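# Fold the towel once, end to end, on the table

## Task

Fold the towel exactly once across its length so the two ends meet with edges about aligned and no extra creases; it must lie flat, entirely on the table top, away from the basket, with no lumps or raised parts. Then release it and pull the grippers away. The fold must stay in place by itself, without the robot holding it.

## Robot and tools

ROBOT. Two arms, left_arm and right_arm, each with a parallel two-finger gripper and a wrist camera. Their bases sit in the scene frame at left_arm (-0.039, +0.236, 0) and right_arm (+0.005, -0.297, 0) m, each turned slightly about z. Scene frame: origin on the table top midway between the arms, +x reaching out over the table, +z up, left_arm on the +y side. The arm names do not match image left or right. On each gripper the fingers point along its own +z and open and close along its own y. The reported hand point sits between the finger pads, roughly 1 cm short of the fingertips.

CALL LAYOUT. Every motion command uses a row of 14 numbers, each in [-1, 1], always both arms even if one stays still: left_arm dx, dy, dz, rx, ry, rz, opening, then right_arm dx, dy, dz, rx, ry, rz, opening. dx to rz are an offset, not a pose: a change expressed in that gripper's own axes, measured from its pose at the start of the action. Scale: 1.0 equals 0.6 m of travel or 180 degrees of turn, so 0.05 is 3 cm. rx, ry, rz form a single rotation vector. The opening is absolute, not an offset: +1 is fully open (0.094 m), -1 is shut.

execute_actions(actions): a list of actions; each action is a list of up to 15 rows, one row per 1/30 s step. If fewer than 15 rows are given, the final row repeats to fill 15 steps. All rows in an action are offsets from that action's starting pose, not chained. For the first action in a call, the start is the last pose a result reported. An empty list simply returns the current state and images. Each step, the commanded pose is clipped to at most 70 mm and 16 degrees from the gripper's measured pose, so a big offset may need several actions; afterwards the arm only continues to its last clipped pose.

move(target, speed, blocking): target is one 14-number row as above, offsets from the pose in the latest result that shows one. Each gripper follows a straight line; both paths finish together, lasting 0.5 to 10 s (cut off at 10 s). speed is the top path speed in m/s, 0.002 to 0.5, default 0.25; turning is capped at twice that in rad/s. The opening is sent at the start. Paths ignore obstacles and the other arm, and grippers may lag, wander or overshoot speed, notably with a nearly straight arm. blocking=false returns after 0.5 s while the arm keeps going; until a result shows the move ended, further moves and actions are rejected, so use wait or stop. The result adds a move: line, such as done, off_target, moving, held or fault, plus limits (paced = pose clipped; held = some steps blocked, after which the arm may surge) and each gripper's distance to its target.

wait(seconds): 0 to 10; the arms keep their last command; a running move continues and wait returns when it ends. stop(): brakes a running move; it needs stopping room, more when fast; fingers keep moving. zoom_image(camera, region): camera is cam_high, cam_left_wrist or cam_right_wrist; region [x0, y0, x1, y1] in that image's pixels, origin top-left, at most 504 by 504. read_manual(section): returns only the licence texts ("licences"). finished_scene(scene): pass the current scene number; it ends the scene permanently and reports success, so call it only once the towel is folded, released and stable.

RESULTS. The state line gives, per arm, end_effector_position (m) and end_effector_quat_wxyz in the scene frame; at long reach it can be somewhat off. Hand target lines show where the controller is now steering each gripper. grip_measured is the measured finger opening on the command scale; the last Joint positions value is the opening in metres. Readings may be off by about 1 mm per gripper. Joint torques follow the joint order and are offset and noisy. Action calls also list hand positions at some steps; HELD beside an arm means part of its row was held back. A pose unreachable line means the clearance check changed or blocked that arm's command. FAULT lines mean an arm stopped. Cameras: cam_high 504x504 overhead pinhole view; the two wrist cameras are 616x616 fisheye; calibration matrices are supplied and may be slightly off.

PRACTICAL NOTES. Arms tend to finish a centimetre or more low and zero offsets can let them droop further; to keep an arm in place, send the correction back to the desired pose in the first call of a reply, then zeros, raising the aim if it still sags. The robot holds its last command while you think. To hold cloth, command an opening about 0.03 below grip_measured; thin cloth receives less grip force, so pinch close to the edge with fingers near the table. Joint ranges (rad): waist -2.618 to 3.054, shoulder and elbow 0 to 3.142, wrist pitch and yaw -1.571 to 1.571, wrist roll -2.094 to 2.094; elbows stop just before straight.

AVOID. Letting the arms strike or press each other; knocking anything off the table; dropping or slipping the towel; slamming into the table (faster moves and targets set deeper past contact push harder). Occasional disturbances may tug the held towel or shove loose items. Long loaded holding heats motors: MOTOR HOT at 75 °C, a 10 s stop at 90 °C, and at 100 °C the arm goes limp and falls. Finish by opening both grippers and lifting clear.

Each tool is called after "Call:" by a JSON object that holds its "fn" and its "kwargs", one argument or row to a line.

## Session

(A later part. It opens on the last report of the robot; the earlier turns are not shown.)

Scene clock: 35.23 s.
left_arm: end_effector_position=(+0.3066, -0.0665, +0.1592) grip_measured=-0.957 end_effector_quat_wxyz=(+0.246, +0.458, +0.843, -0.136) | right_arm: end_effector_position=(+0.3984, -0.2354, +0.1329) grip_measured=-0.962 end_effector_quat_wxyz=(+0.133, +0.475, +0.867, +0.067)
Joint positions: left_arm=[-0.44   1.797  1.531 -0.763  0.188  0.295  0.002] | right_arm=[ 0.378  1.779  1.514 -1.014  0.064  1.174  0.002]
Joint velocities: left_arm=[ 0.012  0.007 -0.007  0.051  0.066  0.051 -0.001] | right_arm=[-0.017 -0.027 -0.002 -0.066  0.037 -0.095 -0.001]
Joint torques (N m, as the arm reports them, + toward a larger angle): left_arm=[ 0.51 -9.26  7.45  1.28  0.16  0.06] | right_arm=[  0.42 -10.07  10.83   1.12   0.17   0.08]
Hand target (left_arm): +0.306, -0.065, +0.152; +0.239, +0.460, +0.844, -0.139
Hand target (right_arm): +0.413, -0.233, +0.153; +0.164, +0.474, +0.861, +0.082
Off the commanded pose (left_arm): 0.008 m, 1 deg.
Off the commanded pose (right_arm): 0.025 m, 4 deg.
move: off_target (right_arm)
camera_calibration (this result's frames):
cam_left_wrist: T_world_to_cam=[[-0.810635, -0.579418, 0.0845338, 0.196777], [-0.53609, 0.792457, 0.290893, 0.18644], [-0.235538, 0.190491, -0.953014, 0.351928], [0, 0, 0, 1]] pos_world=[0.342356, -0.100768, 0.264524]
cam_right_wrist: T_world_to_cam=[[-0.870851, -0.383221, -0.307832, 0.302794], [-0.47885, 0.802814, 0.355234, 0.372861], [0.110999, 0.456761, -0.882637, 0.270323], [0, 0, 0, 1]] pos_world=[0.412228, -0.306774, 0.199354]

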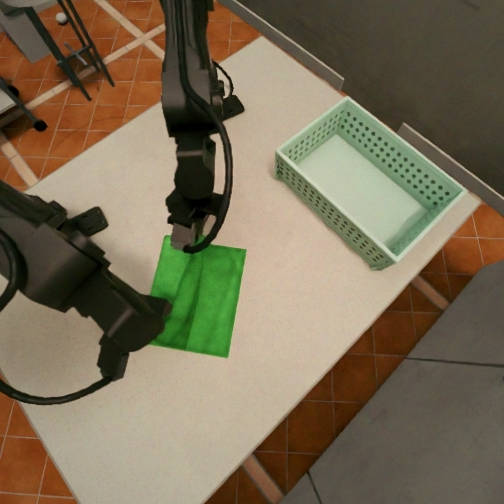

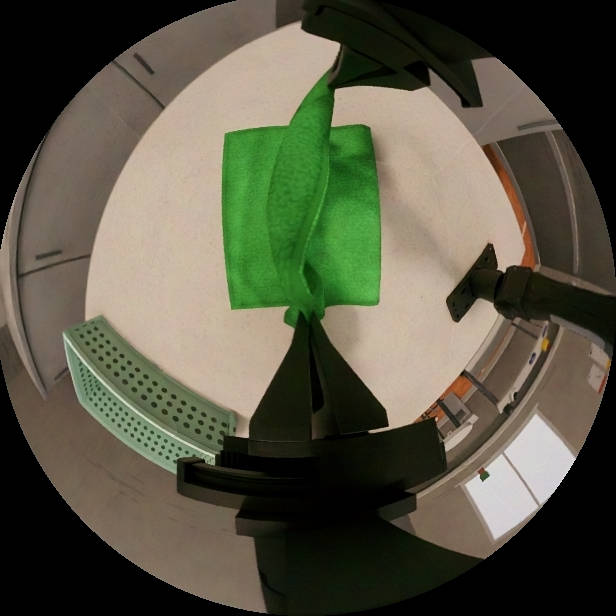

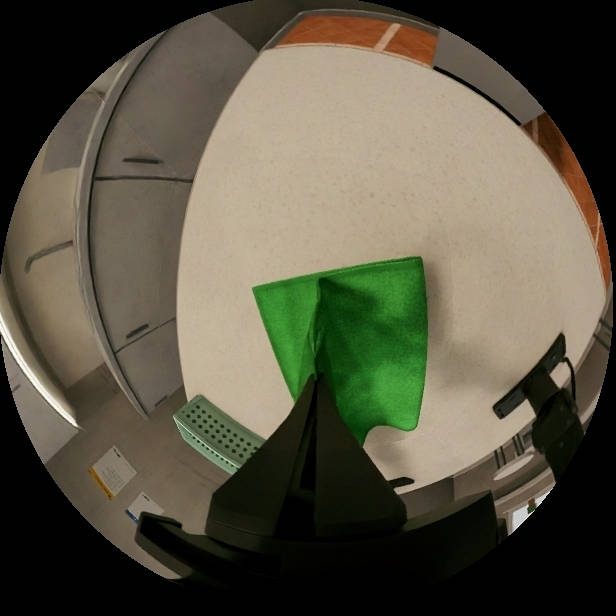

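Call:
{"fn": "move", "kwargs": {
  "target": [-0.04,-0.258,-0.052,0,0,0,-1,-0.04,-0.185,-0.153,-0.02,0,0,-1],
  "speed": 0.15
}}

Scene clock: 39.47 s.
left_arm: end_effector_position=(+0.1796, -0.1540, +0.1906) grip_measured=-0.957 end_effector_quat_wxyz=(+0.243, +0.461, +0.842, -0.138) | right_arm: end_effector_position=(+0.3024, -0.3133, +0.1974) grip_measured=-0.962 end_effector_quat_wxyz=(+0.151, +0.471, +0.863, +0.099)
Joint positions: left_arm=[-0.865  1.732  1.576 -0.849 -0.029 -0.063  0.002] | right_arm=[ 0.102  1.358  1.33  -1.186 -0.062  0.917  0.002]
Joint velocities: left_arm=[ 0.012 -0.017 -0.002 -0.022  0.022 -0.081 -0.001] | right_arm=[-0.012 -0.017 -0.022 -0.066  0.007 -0.037  0.001]
Joint torques (N m, as the arm reports them, + toward a larger angle): left_arm=[-0.18 -9.75 10.97  1.06 -0.11 -0.06] | right_arm=[-0.67 -6.81  5.9   0.95 -0.05 -0.05]
Hand target (left_arm): +0.179, -0.153, +0.199; +0.246, +0.458, +0.843, -0.136
Hand target (right_arm): +0.295, -0.314, +0.196; +0.146, +0.471, +0.865, +0.098
Off the commanded pose (left_arm): 0.008 m, 1 deg.
Off the commanded pose (right_arm): 0.008 m, 1 deg.
move: done
camera_calibration (this result's frames):
cam_left_wrist: T_world_to_cam=[[-0.814663, -0.572843, 0.0904194, 0.0411229], [-0.527421, 0.796664, 0.295218, 0.176876], [-0.241148, 0.192814, -0.951142, 0.369693], [0, 0, 0, 1]] pos_world=[0.21594, -0.188636, 0.295695]
cam_right_wrist: T_world_to_cam=[[-0.845964, -0.376762, -0.377352, 0.217429], [-0.507945, 0.784733, 0.355226, 0.369625], [0.162285, 0.492183, -0.855231, 0.363626], [0, 0, 0, 1]] pos_world=[0.312675, -0.387109, 0.26173]

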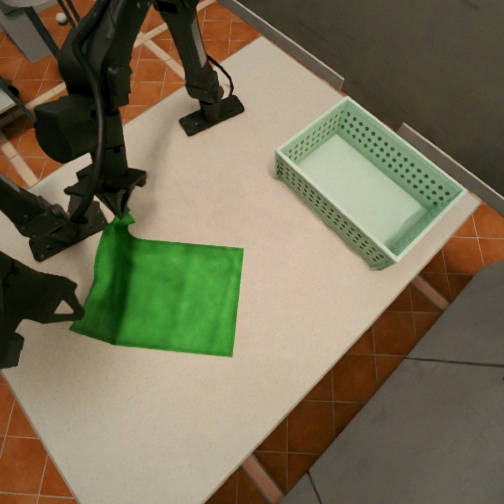

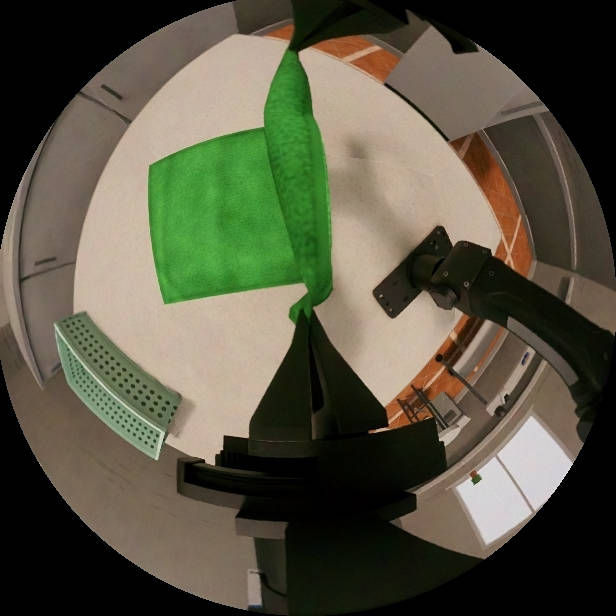

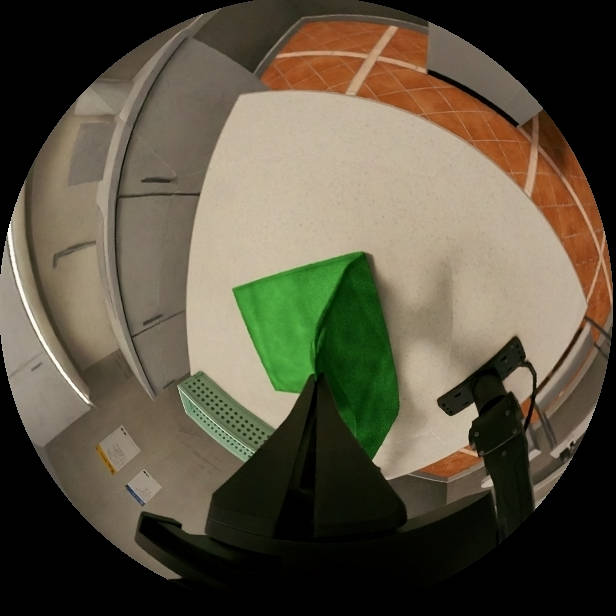

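Call:
{"fn": "move", "kwargs": {
  "target": [0.113,0.305,0.125,0.05,0.04,-0.06,-1,0.05,0.27,0.25,0.05,0,-0.04,-1],
  "speed": 0.12
}}

Scene clock: 43.57 s.
left_arm: end_effector_position=(+0.3236, -0.0427, +0.0896) grip_measured=-0.957 end_effector_quat_wxyz=(+0.148, +0.403, +0.882, -0.193) | right_arm: end_effector_position=(+0.4599, -0.1980, +0.0878) grip_measured=-0.962 end_effector_quat_wxyz=(+0.102, +0.425, +0.899, +0.013)
Joint positions: left_arm=[-0.314  1.978  1.545 -0.79   0.353  0.274  0.002] | right_arm=[ 0.451  2.175  1.917 -1.138  0.11   1.128  0.002]
Joint velocities: left_arm=[-0.022 -0.012  0.002 -0.11   0.022 -0.066  0.001] | right_arm=[ 0.007 -0.002  0.007 -0.051 -0.037 -0.051 -0.   ]
Joint torques (N m, as the arm reports them, + toward a larger angle): left_arm=[  0.32 -10.25  10.44   0.67   0.29   0.04] | right_arm=[  0.34 -13.99  10.36   0.64   0.3    0.08]
Hand target (left_arm): +0.324, -0.043, +0.090; +0.140, +0.405, +0.882, -0.197
Hand target (right_arm): +0.466, -0.198, +0.104; +0.122, +0.426, +0.896, +0.017
Off the commanded pose (left_arm): 0.001 m, 1 deg.
Off the commanded pose (right_arm): 0.017 m, 2 deg.
move: off_target (right_arm)
camera_calibration (this result's frames):
cam_left_wrist: T_world_to_cam=[[-0.718172, -0.631489, 0.292319, 0.179529], [-0.504645, 0.761878, 0.406049, 0.17521], [-0.479126, 0.144096, -0.865837, 0.354131], [0, 0, 0, 1]] pos_world=[0.387025, -0.0711467, 0.182996]
cam_right_wrist: T_world_to_cam=[[-0.849565, -0.495421, -0.181102, 0.313683], [-0.526625, 0.777031, 0.344803, 0.406025], [-0.0301007, 0.388305, -0.921039, 0.261296], [0, 0, 0, 1]] pos_world=[0.488182, -0.261552, 0.157473]

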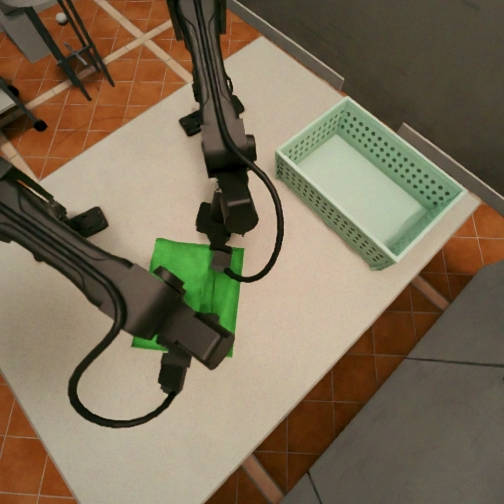

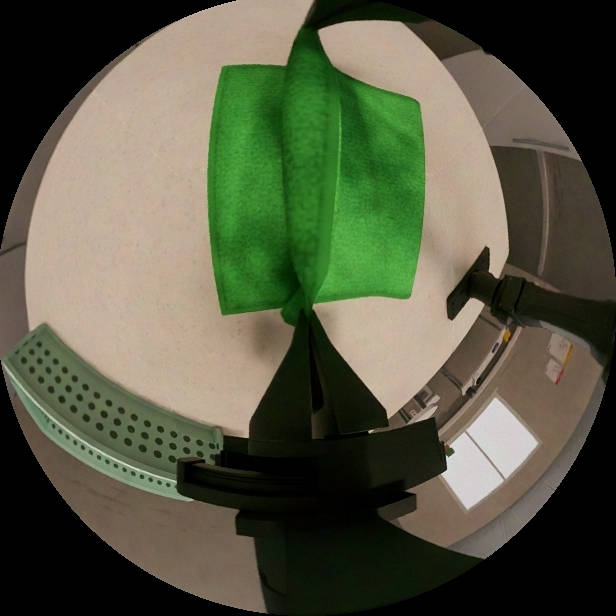

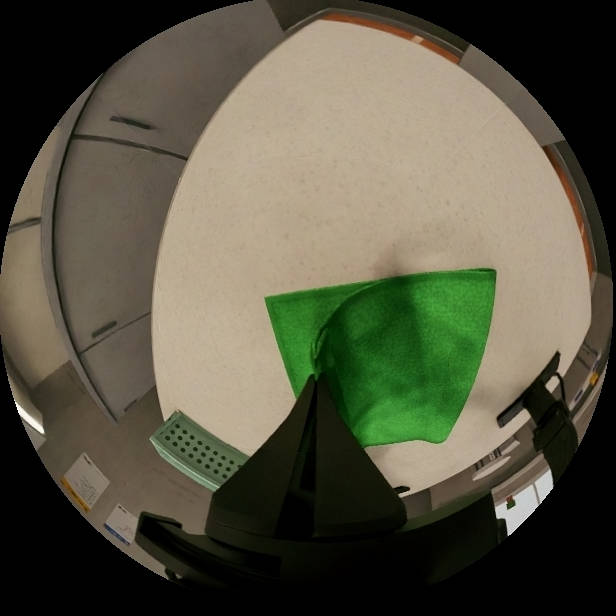

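Call:
{"fn": "move", "kwargs": {
  "target": [0.028,0.081,0.052,0.03,0,-0.02,-1,0.014,0.058,0.072,0,0,0,-1],
  "speed": 0.08
}}

Scene clock: 46.23 s.
left_arm: end_effector_position=(+0.3486, -0.0164, +0.0431) grip_measured=-0.957 end_effector_quat_wxyz=(+0.120, +0.381, +0.886, -0.234) | right_arm: end_effector_position=(+0.4730, -0.1773, +0.0315) grip_measured=-0.962 end_effector_quat_wxyz=(+0.072, +0.423, +0.903, -0.006)
Joint positions: left_arm=[-0.196  2.117  1.556 -0.749  0.468  0.346  0.002] | right_arm=[ 0.484  2.359  2.011 -1.122  0.105  1.159  0.002]
Joint velocities: left_arm=[-0.007  0.002 -0.002  0.022 -0.007  0.037  0.001] | right_arm=[-0.007  0.002 -0.012 -0.051 -0.037  0.007 -0.   ]
Joint torques (N m, as the arm reports them, + toward a larger angle): left_arm=[  0.57 -11.27   9.97   0.73   0.31   0.07] | right_arm=[  0.32 -15.29  10.37   0.79   0.19   0.06]
Hand target (left_arm): +0.354, -0.017, +0.045; +0.123, +0.382, +0.884, -0.239
Hand target (right_arm): +0.489, -0.172, +0.049; +0.102, +0.425, +0.899, +0.013
Off the commanded pose (left_arm): 0.005 m, 1 deg.
Off the commanded pose (right_arm): 0.024 m, 4 deg.
move: off_target (right_arm)
camera_calibration (this result's frames):
cam_left_wrist: T_world_to_cam=[[-0.674047, -0.626714, 0.391011, 0.208126], [-0.482035, 0.774274, 0.410052, 0.178734], [-0.559735, 0.0879133, -0.823995, 0.347431], [0, 0, 0, 1]] pos_world=[0.420912, -0.0384968, 0.131612]
cam_right_wrist: T_world_to_cam=[[-0.858529, -0.499523, -0.115777, 0.326316], [-0.503651, 0.779111, 0.373258, 0.404851], [-0.0962479, 0.378764, -0.920475, 0.231406], [0, 0, 0, 1]] pos_world=[0.506328, -0.24007, 0.0996696]

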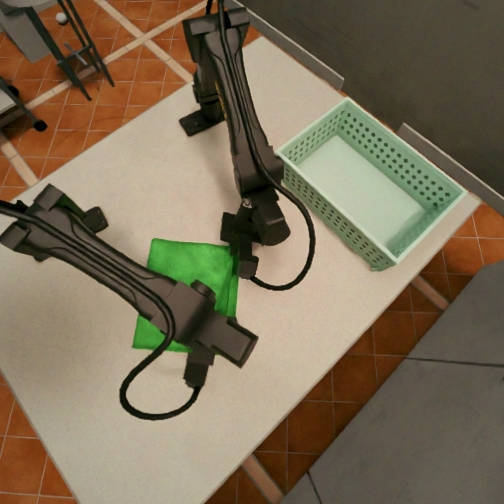

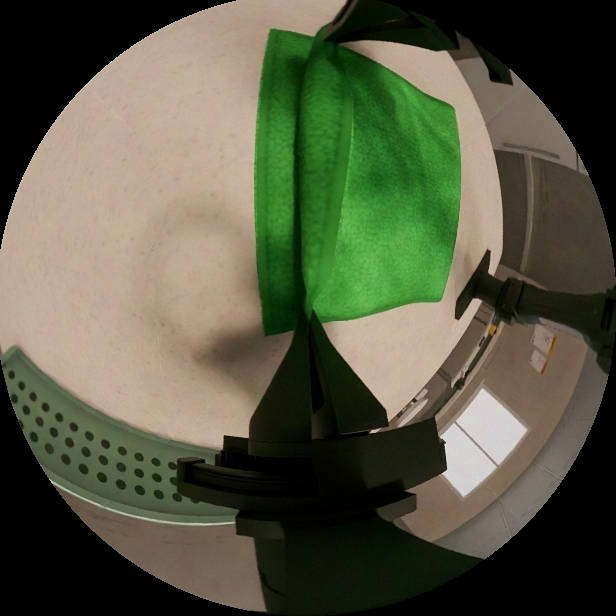

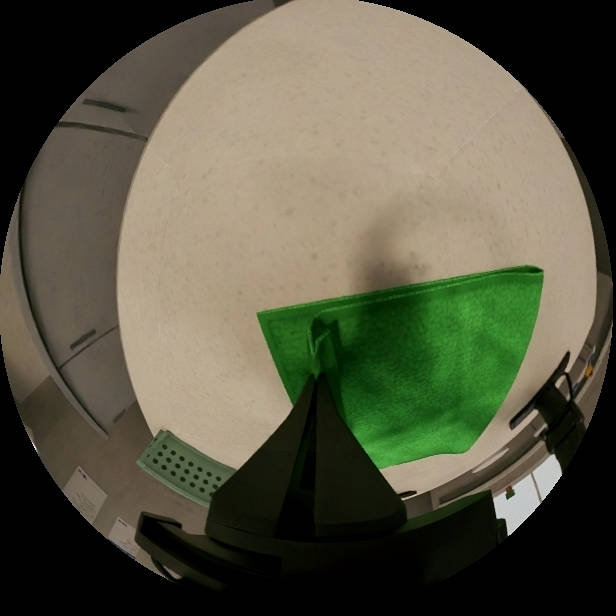

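Call:
{"fn": "execute_actions", "kwargs": {
  "actions": [
    [[0,0.015,-0.008,0,0,0,-1,-0.012,0.04,-0.02,-0.02,0,0,-1]],
    [[0,0.015,-0.008,0,0,0,-0.9,-0.01,0.03,-0.02,-0.02,0,0,-0.9],[0,0.025,-0.01,0,0,0,-0.8,-0.01,0.04,-0.02,-0.02,0,0,-0.8],[0,0.03,-0.012,0,0,0,-0.7,-0.01,0.045,-0.02,-0.02,0,0,-0.7],[0,0.04,-0.015,0,0,0,-0.6,-0.01,0.055,-0.02,-0.02,0,0,-0.6],[0,0.045,-0.017,0,0,0,-0.5,-0.01,0.06,-0.02,-0.02,0,0,-0.5],[0,0.05,-0.02,0,0,0,-0.35,-0.01,0.065,-0.02,-0.02,0,0,-0.35],[0,0.055,-0.022,0,0,0,-0.2,-0.01,0.07,-0.02,-0.02,0,0,-0.2],[0,0.06,-0.024,0,0,0,0,-0.01,0.075,-0.02,-0.02,0,0,0]]
  ]
}}

Call:
{"fn": "wait", "kwargs": {
  "seconds": 0.5
}}

Scene clock: 48.87 s.
left_arm: end_effector_position=(+0.3802, +0.0190, +0.0464) grip_measured=-0.003 end_effector_quat_wxyz=(+0.136, +0.378, +0.888, -0.224) | right_arm: end_effector_position=(+0.5247, -0.1466, +0.0338) grip_measured=-0.003 end_effector_quat_wxyz=(+0.086, +0.421, +0.902, +0.042)
Joint positions: left_arm=[-0.098  2.159  1.637 -0.8    0.474  0.438  0.047] | right_arm=[ 0.494  2.585  2.423 -1.225  0.052  1.165  0.047]
Joint velocities: left_arm=[ 0.017  0.002 -0.022 -0.125 -0.022  0.081  0.   ] | right_arm=[ 0.017  0.129  0.173 -0.168  0.066  0.037  0.   ]
Joint torques (N m, as the arm reports them, + toward a larger angle): left_arm=[ -0.05 -11.18  10.11   0.57   0.3    0.06] | right_arm=[  0.41 -16.78  10.06   0.62   0.06   0.06]
Hand target (left_arm): +0.377, +0.017, +0.044; +0.124, +0.383, +0.886, -0.232
Hand target (right_arm): +0.522, -0.143, +0.048; +0.086, +0.420, +0.902, +0.043
Off the commanded pose (left_arm): 0.004 m, 2 deg.
Off the commanded pose (right_arm): 0.015 m, 0 deg.
Step readings (end_effector_position; steps 1 to 15: 1st action; 16 to 30: 2nd action):
0: left_arm (+0.3486, -0.0164, +0.0431) | right_arm (+0.4730, -0.1773, +0.0315)
1: left_arm (+0.3488, -0.0161, +0.0431) | right_arm (+0.4734, -0.1765, +0.0317)
2: left_arm (+0.3490, -0.0156, +0.0431) | right_arm (+0.4765, -0.1748, +0.0322)
4: left_arm (+0.3499, -0.0142, +0.0431) | right_arm (+0.4826, -0.1714, +0.0330)
8: left_arm (+0.3514, -0.0118, +0.0431) | right_arm (+0.4856, -0.1686, +0.0322)
15: left_arm (+0.3514, -0.0118, +0.0431) | right_arm (+0.4856, -0.1679, +0.0315)
16: left_arm (+0.3516, -0.0115, +0.0431) | right_arm (+0.4858, -0.1671, +0.0317)
17: left_arm (+0.3523, -0.0106, +0.0435) | right_arm (+0.4873, -0.1657, +0.0319)
19: left_arm (+0.3560, -0.0069, +0.0443) | right_arm (+0.4959, -0.1620, +0.0333)
23: left_arm (+0.3721, +0.0073, +0.0466) | right_arm (+0.5182, -0.1541, +0.0362)
30: end_effector_position above
camera_calibration (this result's frames):
cam_left_wrist: T_world_to_cam=[[-0.675964, -0.639623, 0.365999, 0.252489], [-0.508603, 0.764324, 0.3964, 0.176141], [-0.533288, 0.0818036, -0.841969, 0.355619], [0, 0, 0, 1]] pos_world=[0.449907, -0.0022214, 0.137187]
cam_right_wrist: T_world_to_cam=[[-0.842551, -0.496716, -0.20828, 0.381415], [-0.53698, 0.744528, 0.396649, 0.417792], [-0.0419519, 0.446039, -0.89403, 0.207328], [0, 0, 0, 1]] pos_world=[0.554406, -0.214079, 0.0990821]

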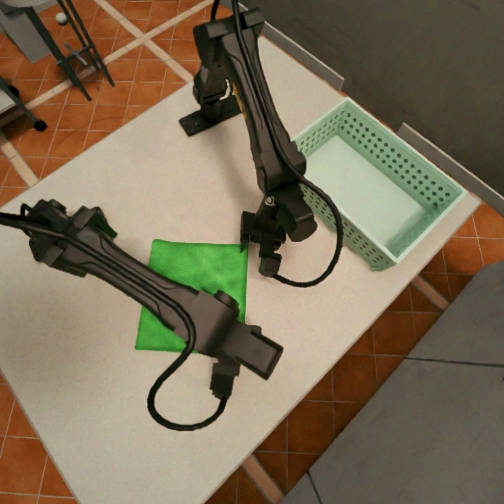

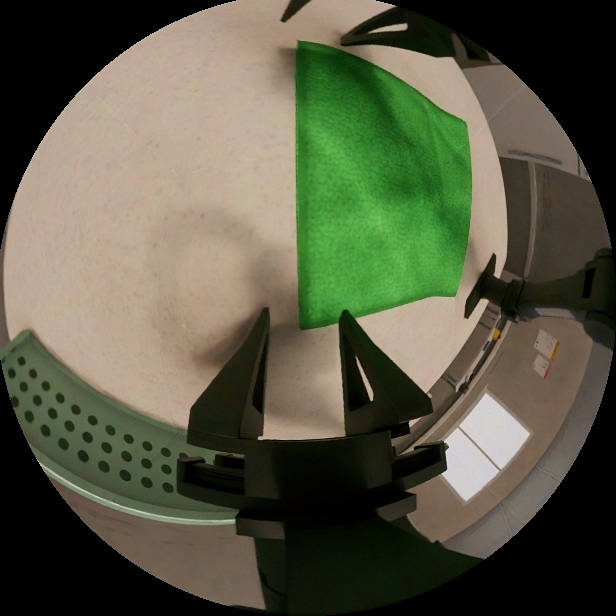

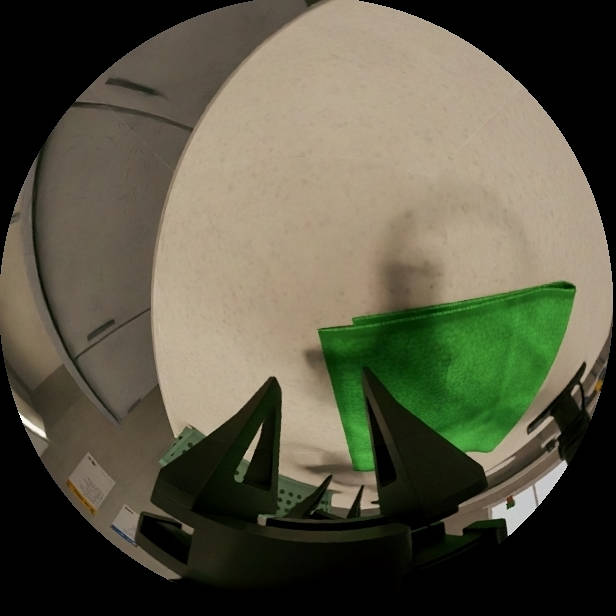

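Scene clock: 49.37 s.
left_arm: end_effector_position=(+0.3775, +0.0196, +0.0457) grip_measured=-0.003 end_effector_quat_wxyz=(+0.131, +0.380, +0.888, -0.225) | right_arm: end_effector_position=(+0.5185, -0.1480, +0.0328) grip_measured=-0.003 end_effector_quat_wxyz=(+0.075, +0.421, +0.903, +0.033)
Joint positions: left_arm=[-0.098  2.159  1.637 -0.812  0.475  0.446  0.047] | right_arm=[ 0.495  2.59   2.433 -1.258  0.052  1.167  0.047]
Joint velocities: left_arm=[ 0.017 -0.007 -0.002 -0.007  0.037  0.066 -0.   ] | right_arm=[-0.007  0.007 -0.012 -0.022 -0.007  0.007 -0.001]
Joint torques (N m, as the arm reports them, + toward a larger angle): left_arm=[ -0.11 -11.19  10.06   0.53   0.34   0.07] | right_arm=[  0.45 -16.62  10.2    0.52   0.06   0.06]
Hand target (left_arm): +0.377, +0.017, +0.044; +0.124, +0.383, +0.886, -0.232
Hand target (right_arm): +0.522, -0.143, +0.048; +0.086, +0.420, +0.902, +0.043
Off the commanded pose (left_arm): 0.003 m, 1 deg.
Off the commanded pose (right_arm): 0.016 m, 1 deg.
wait: 0.50 s; at rest by 0.37 s
camera_calibration (this result's frames):
cam_left_wrist: T_world_to_cam=[[-0.677221, -0.635978, 0.370004, 0.251523], [-0.499828, 0.766678, 0.402959, 0.170925], [-0.539947, 0.0879539, -0.837091, 0.355688], [0, 0, 0, 1]] pos_world=[0.447823, -0.00236572, 0.135803]
cam_right_wrist: T_world_to_cam=[[-0.848168, -0.49764, -0.181564, 0.377208], [-0.525611, 0.747959, 0.405327, 0.410219], [-0.0659042, 0.439218, -0.89596, 0.218313], [0, 0, 0, 1]] pos_world=[0.54994, -0.215001, 0.0978145]

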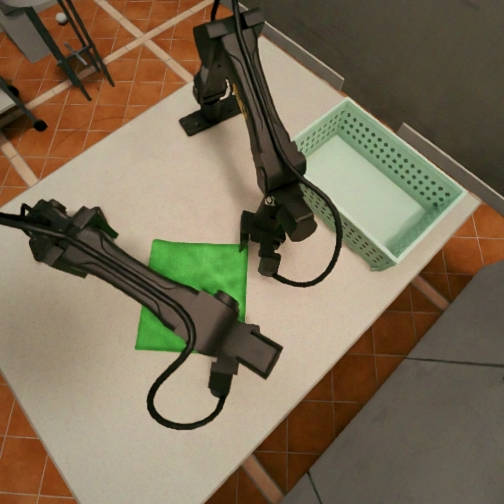

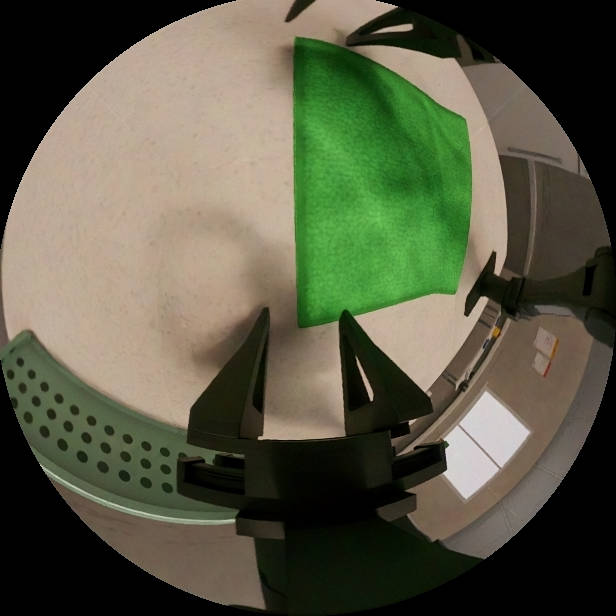

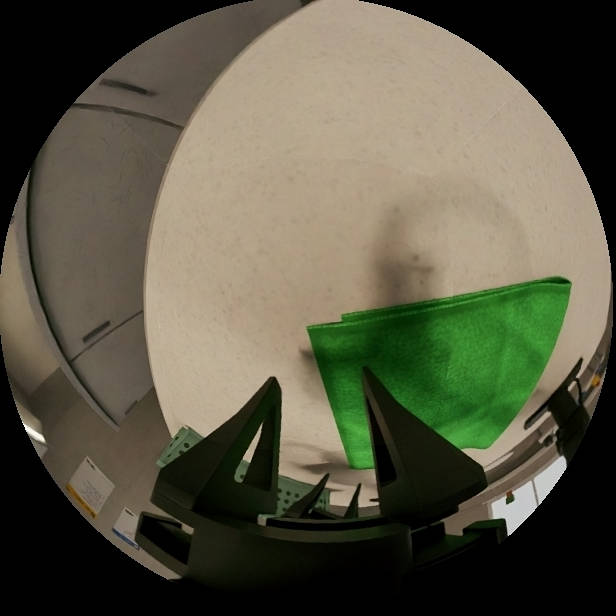

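Call:
{"fn": "move", "kwargs": {
  "target": [0.22,-0.3,-0.2,-0.05,0,0,0,-0.15,-0.65,-0.34,0,-0.1,0,0],
  "speed": 0.3
}}

Call:
{"fn": "zoom_image", "kwargs": {
  "camera": "cam_high",
  "region": [110,210,280,380]
}}

Scene clock: 54.13 s.
left_arm: end_effector_position=(+0.1588, +0.0456, +0.1566) grip_measured=-0.003 end_effector_quat_wxyz=(+0.177, +0.367, +0.899, -0.161) | right_arm: end_effector_position=(+0.2515, -0.4678, +0.1849) grip_measured=-0.002 end_effector_quat_wxyz=(+0.210, +0.425, +0.880, -0.020)
Joint positions: left_arm=[-0.415  1.174  0.998 -0.964  0.226  0.103  0.047] | right_arm=[-0.433  1.295  1.209 -1.06  -0.034  0.278  0.047]
Joint velocities: left_arm=[-0.012  0.022 -0.012 -0.007  0.051 -0.037 -0.   ] | right_arm=[ 0.022  0.007 -0.027  0.095  0.007 -0.007 -0.   ]
Joint torques (N m, as the arm reports them, + toward a larger angle): left_arm=[-0.77 -4.7   6.05  0.83  0.04 -0.03] | right_arm=[-0.66 -5.95  7.71  1.09 -0.07 -0.06]
Hand target (left_arm): +0.148, +0.051, +0.149; +0.159, +0.369, +0.903, -0.155
Hand target (right_arm): +0.249, -0.467, +0.190; +0.214, +0.423, +0.880, -0.020
Off the commanded pose (left_arm): 0.013 m, 2 deg.
Off the commanded pose (right_arm): 0.012 m, 2 deg.
move: off_target (left_arm, right_arm)
camera_calibration (this result's frames):
cam_left_wrist: T_world_to_cam=[[-0.667416, -0.707253, 0.23313, 0.102001], [-0.599707, 0.696059, 0.394783, 0.017414], [-0.441483, 0.123675, -0.888705, 0.318971], [0, 0, 0, 1]] pos_world=[0.21934, 0.0205703, 0.252817]
cam_right_wrist: T_world_to_cam=[[-0.82646, -0.505457, -0.247946, 0.0223821], [-0.545484, 0.827904, 0.130471, 0.54068], [0.139328, 0.24308, -0.959948, 0.345877], [0, 0, 0, 1]] pos_world=[0.26524, -0.520394, 0.26703]

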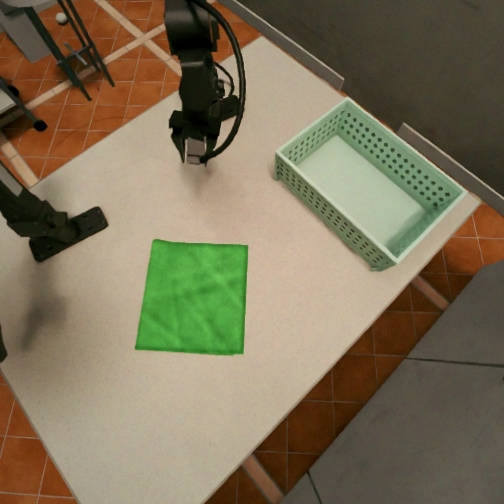

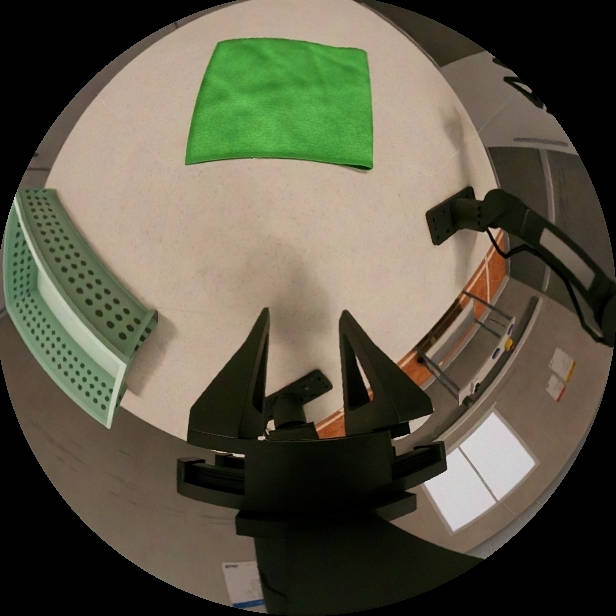

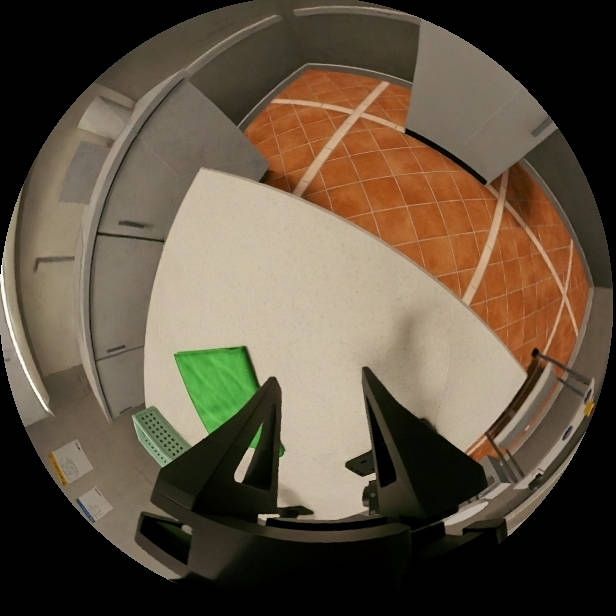

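Region (110, 210, 280, 380) of cam_high's 504x504 image, scaled by 2.965, with more detail than that image has.

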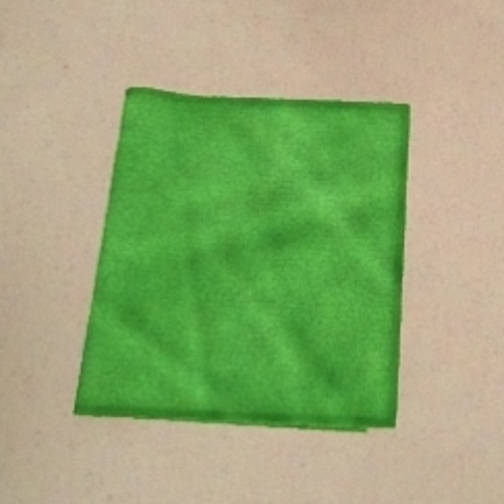

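Call:
{"fn": "finished_scene", "kwargs": {
  "scene": 1
}}

The scene is finished: the task was done.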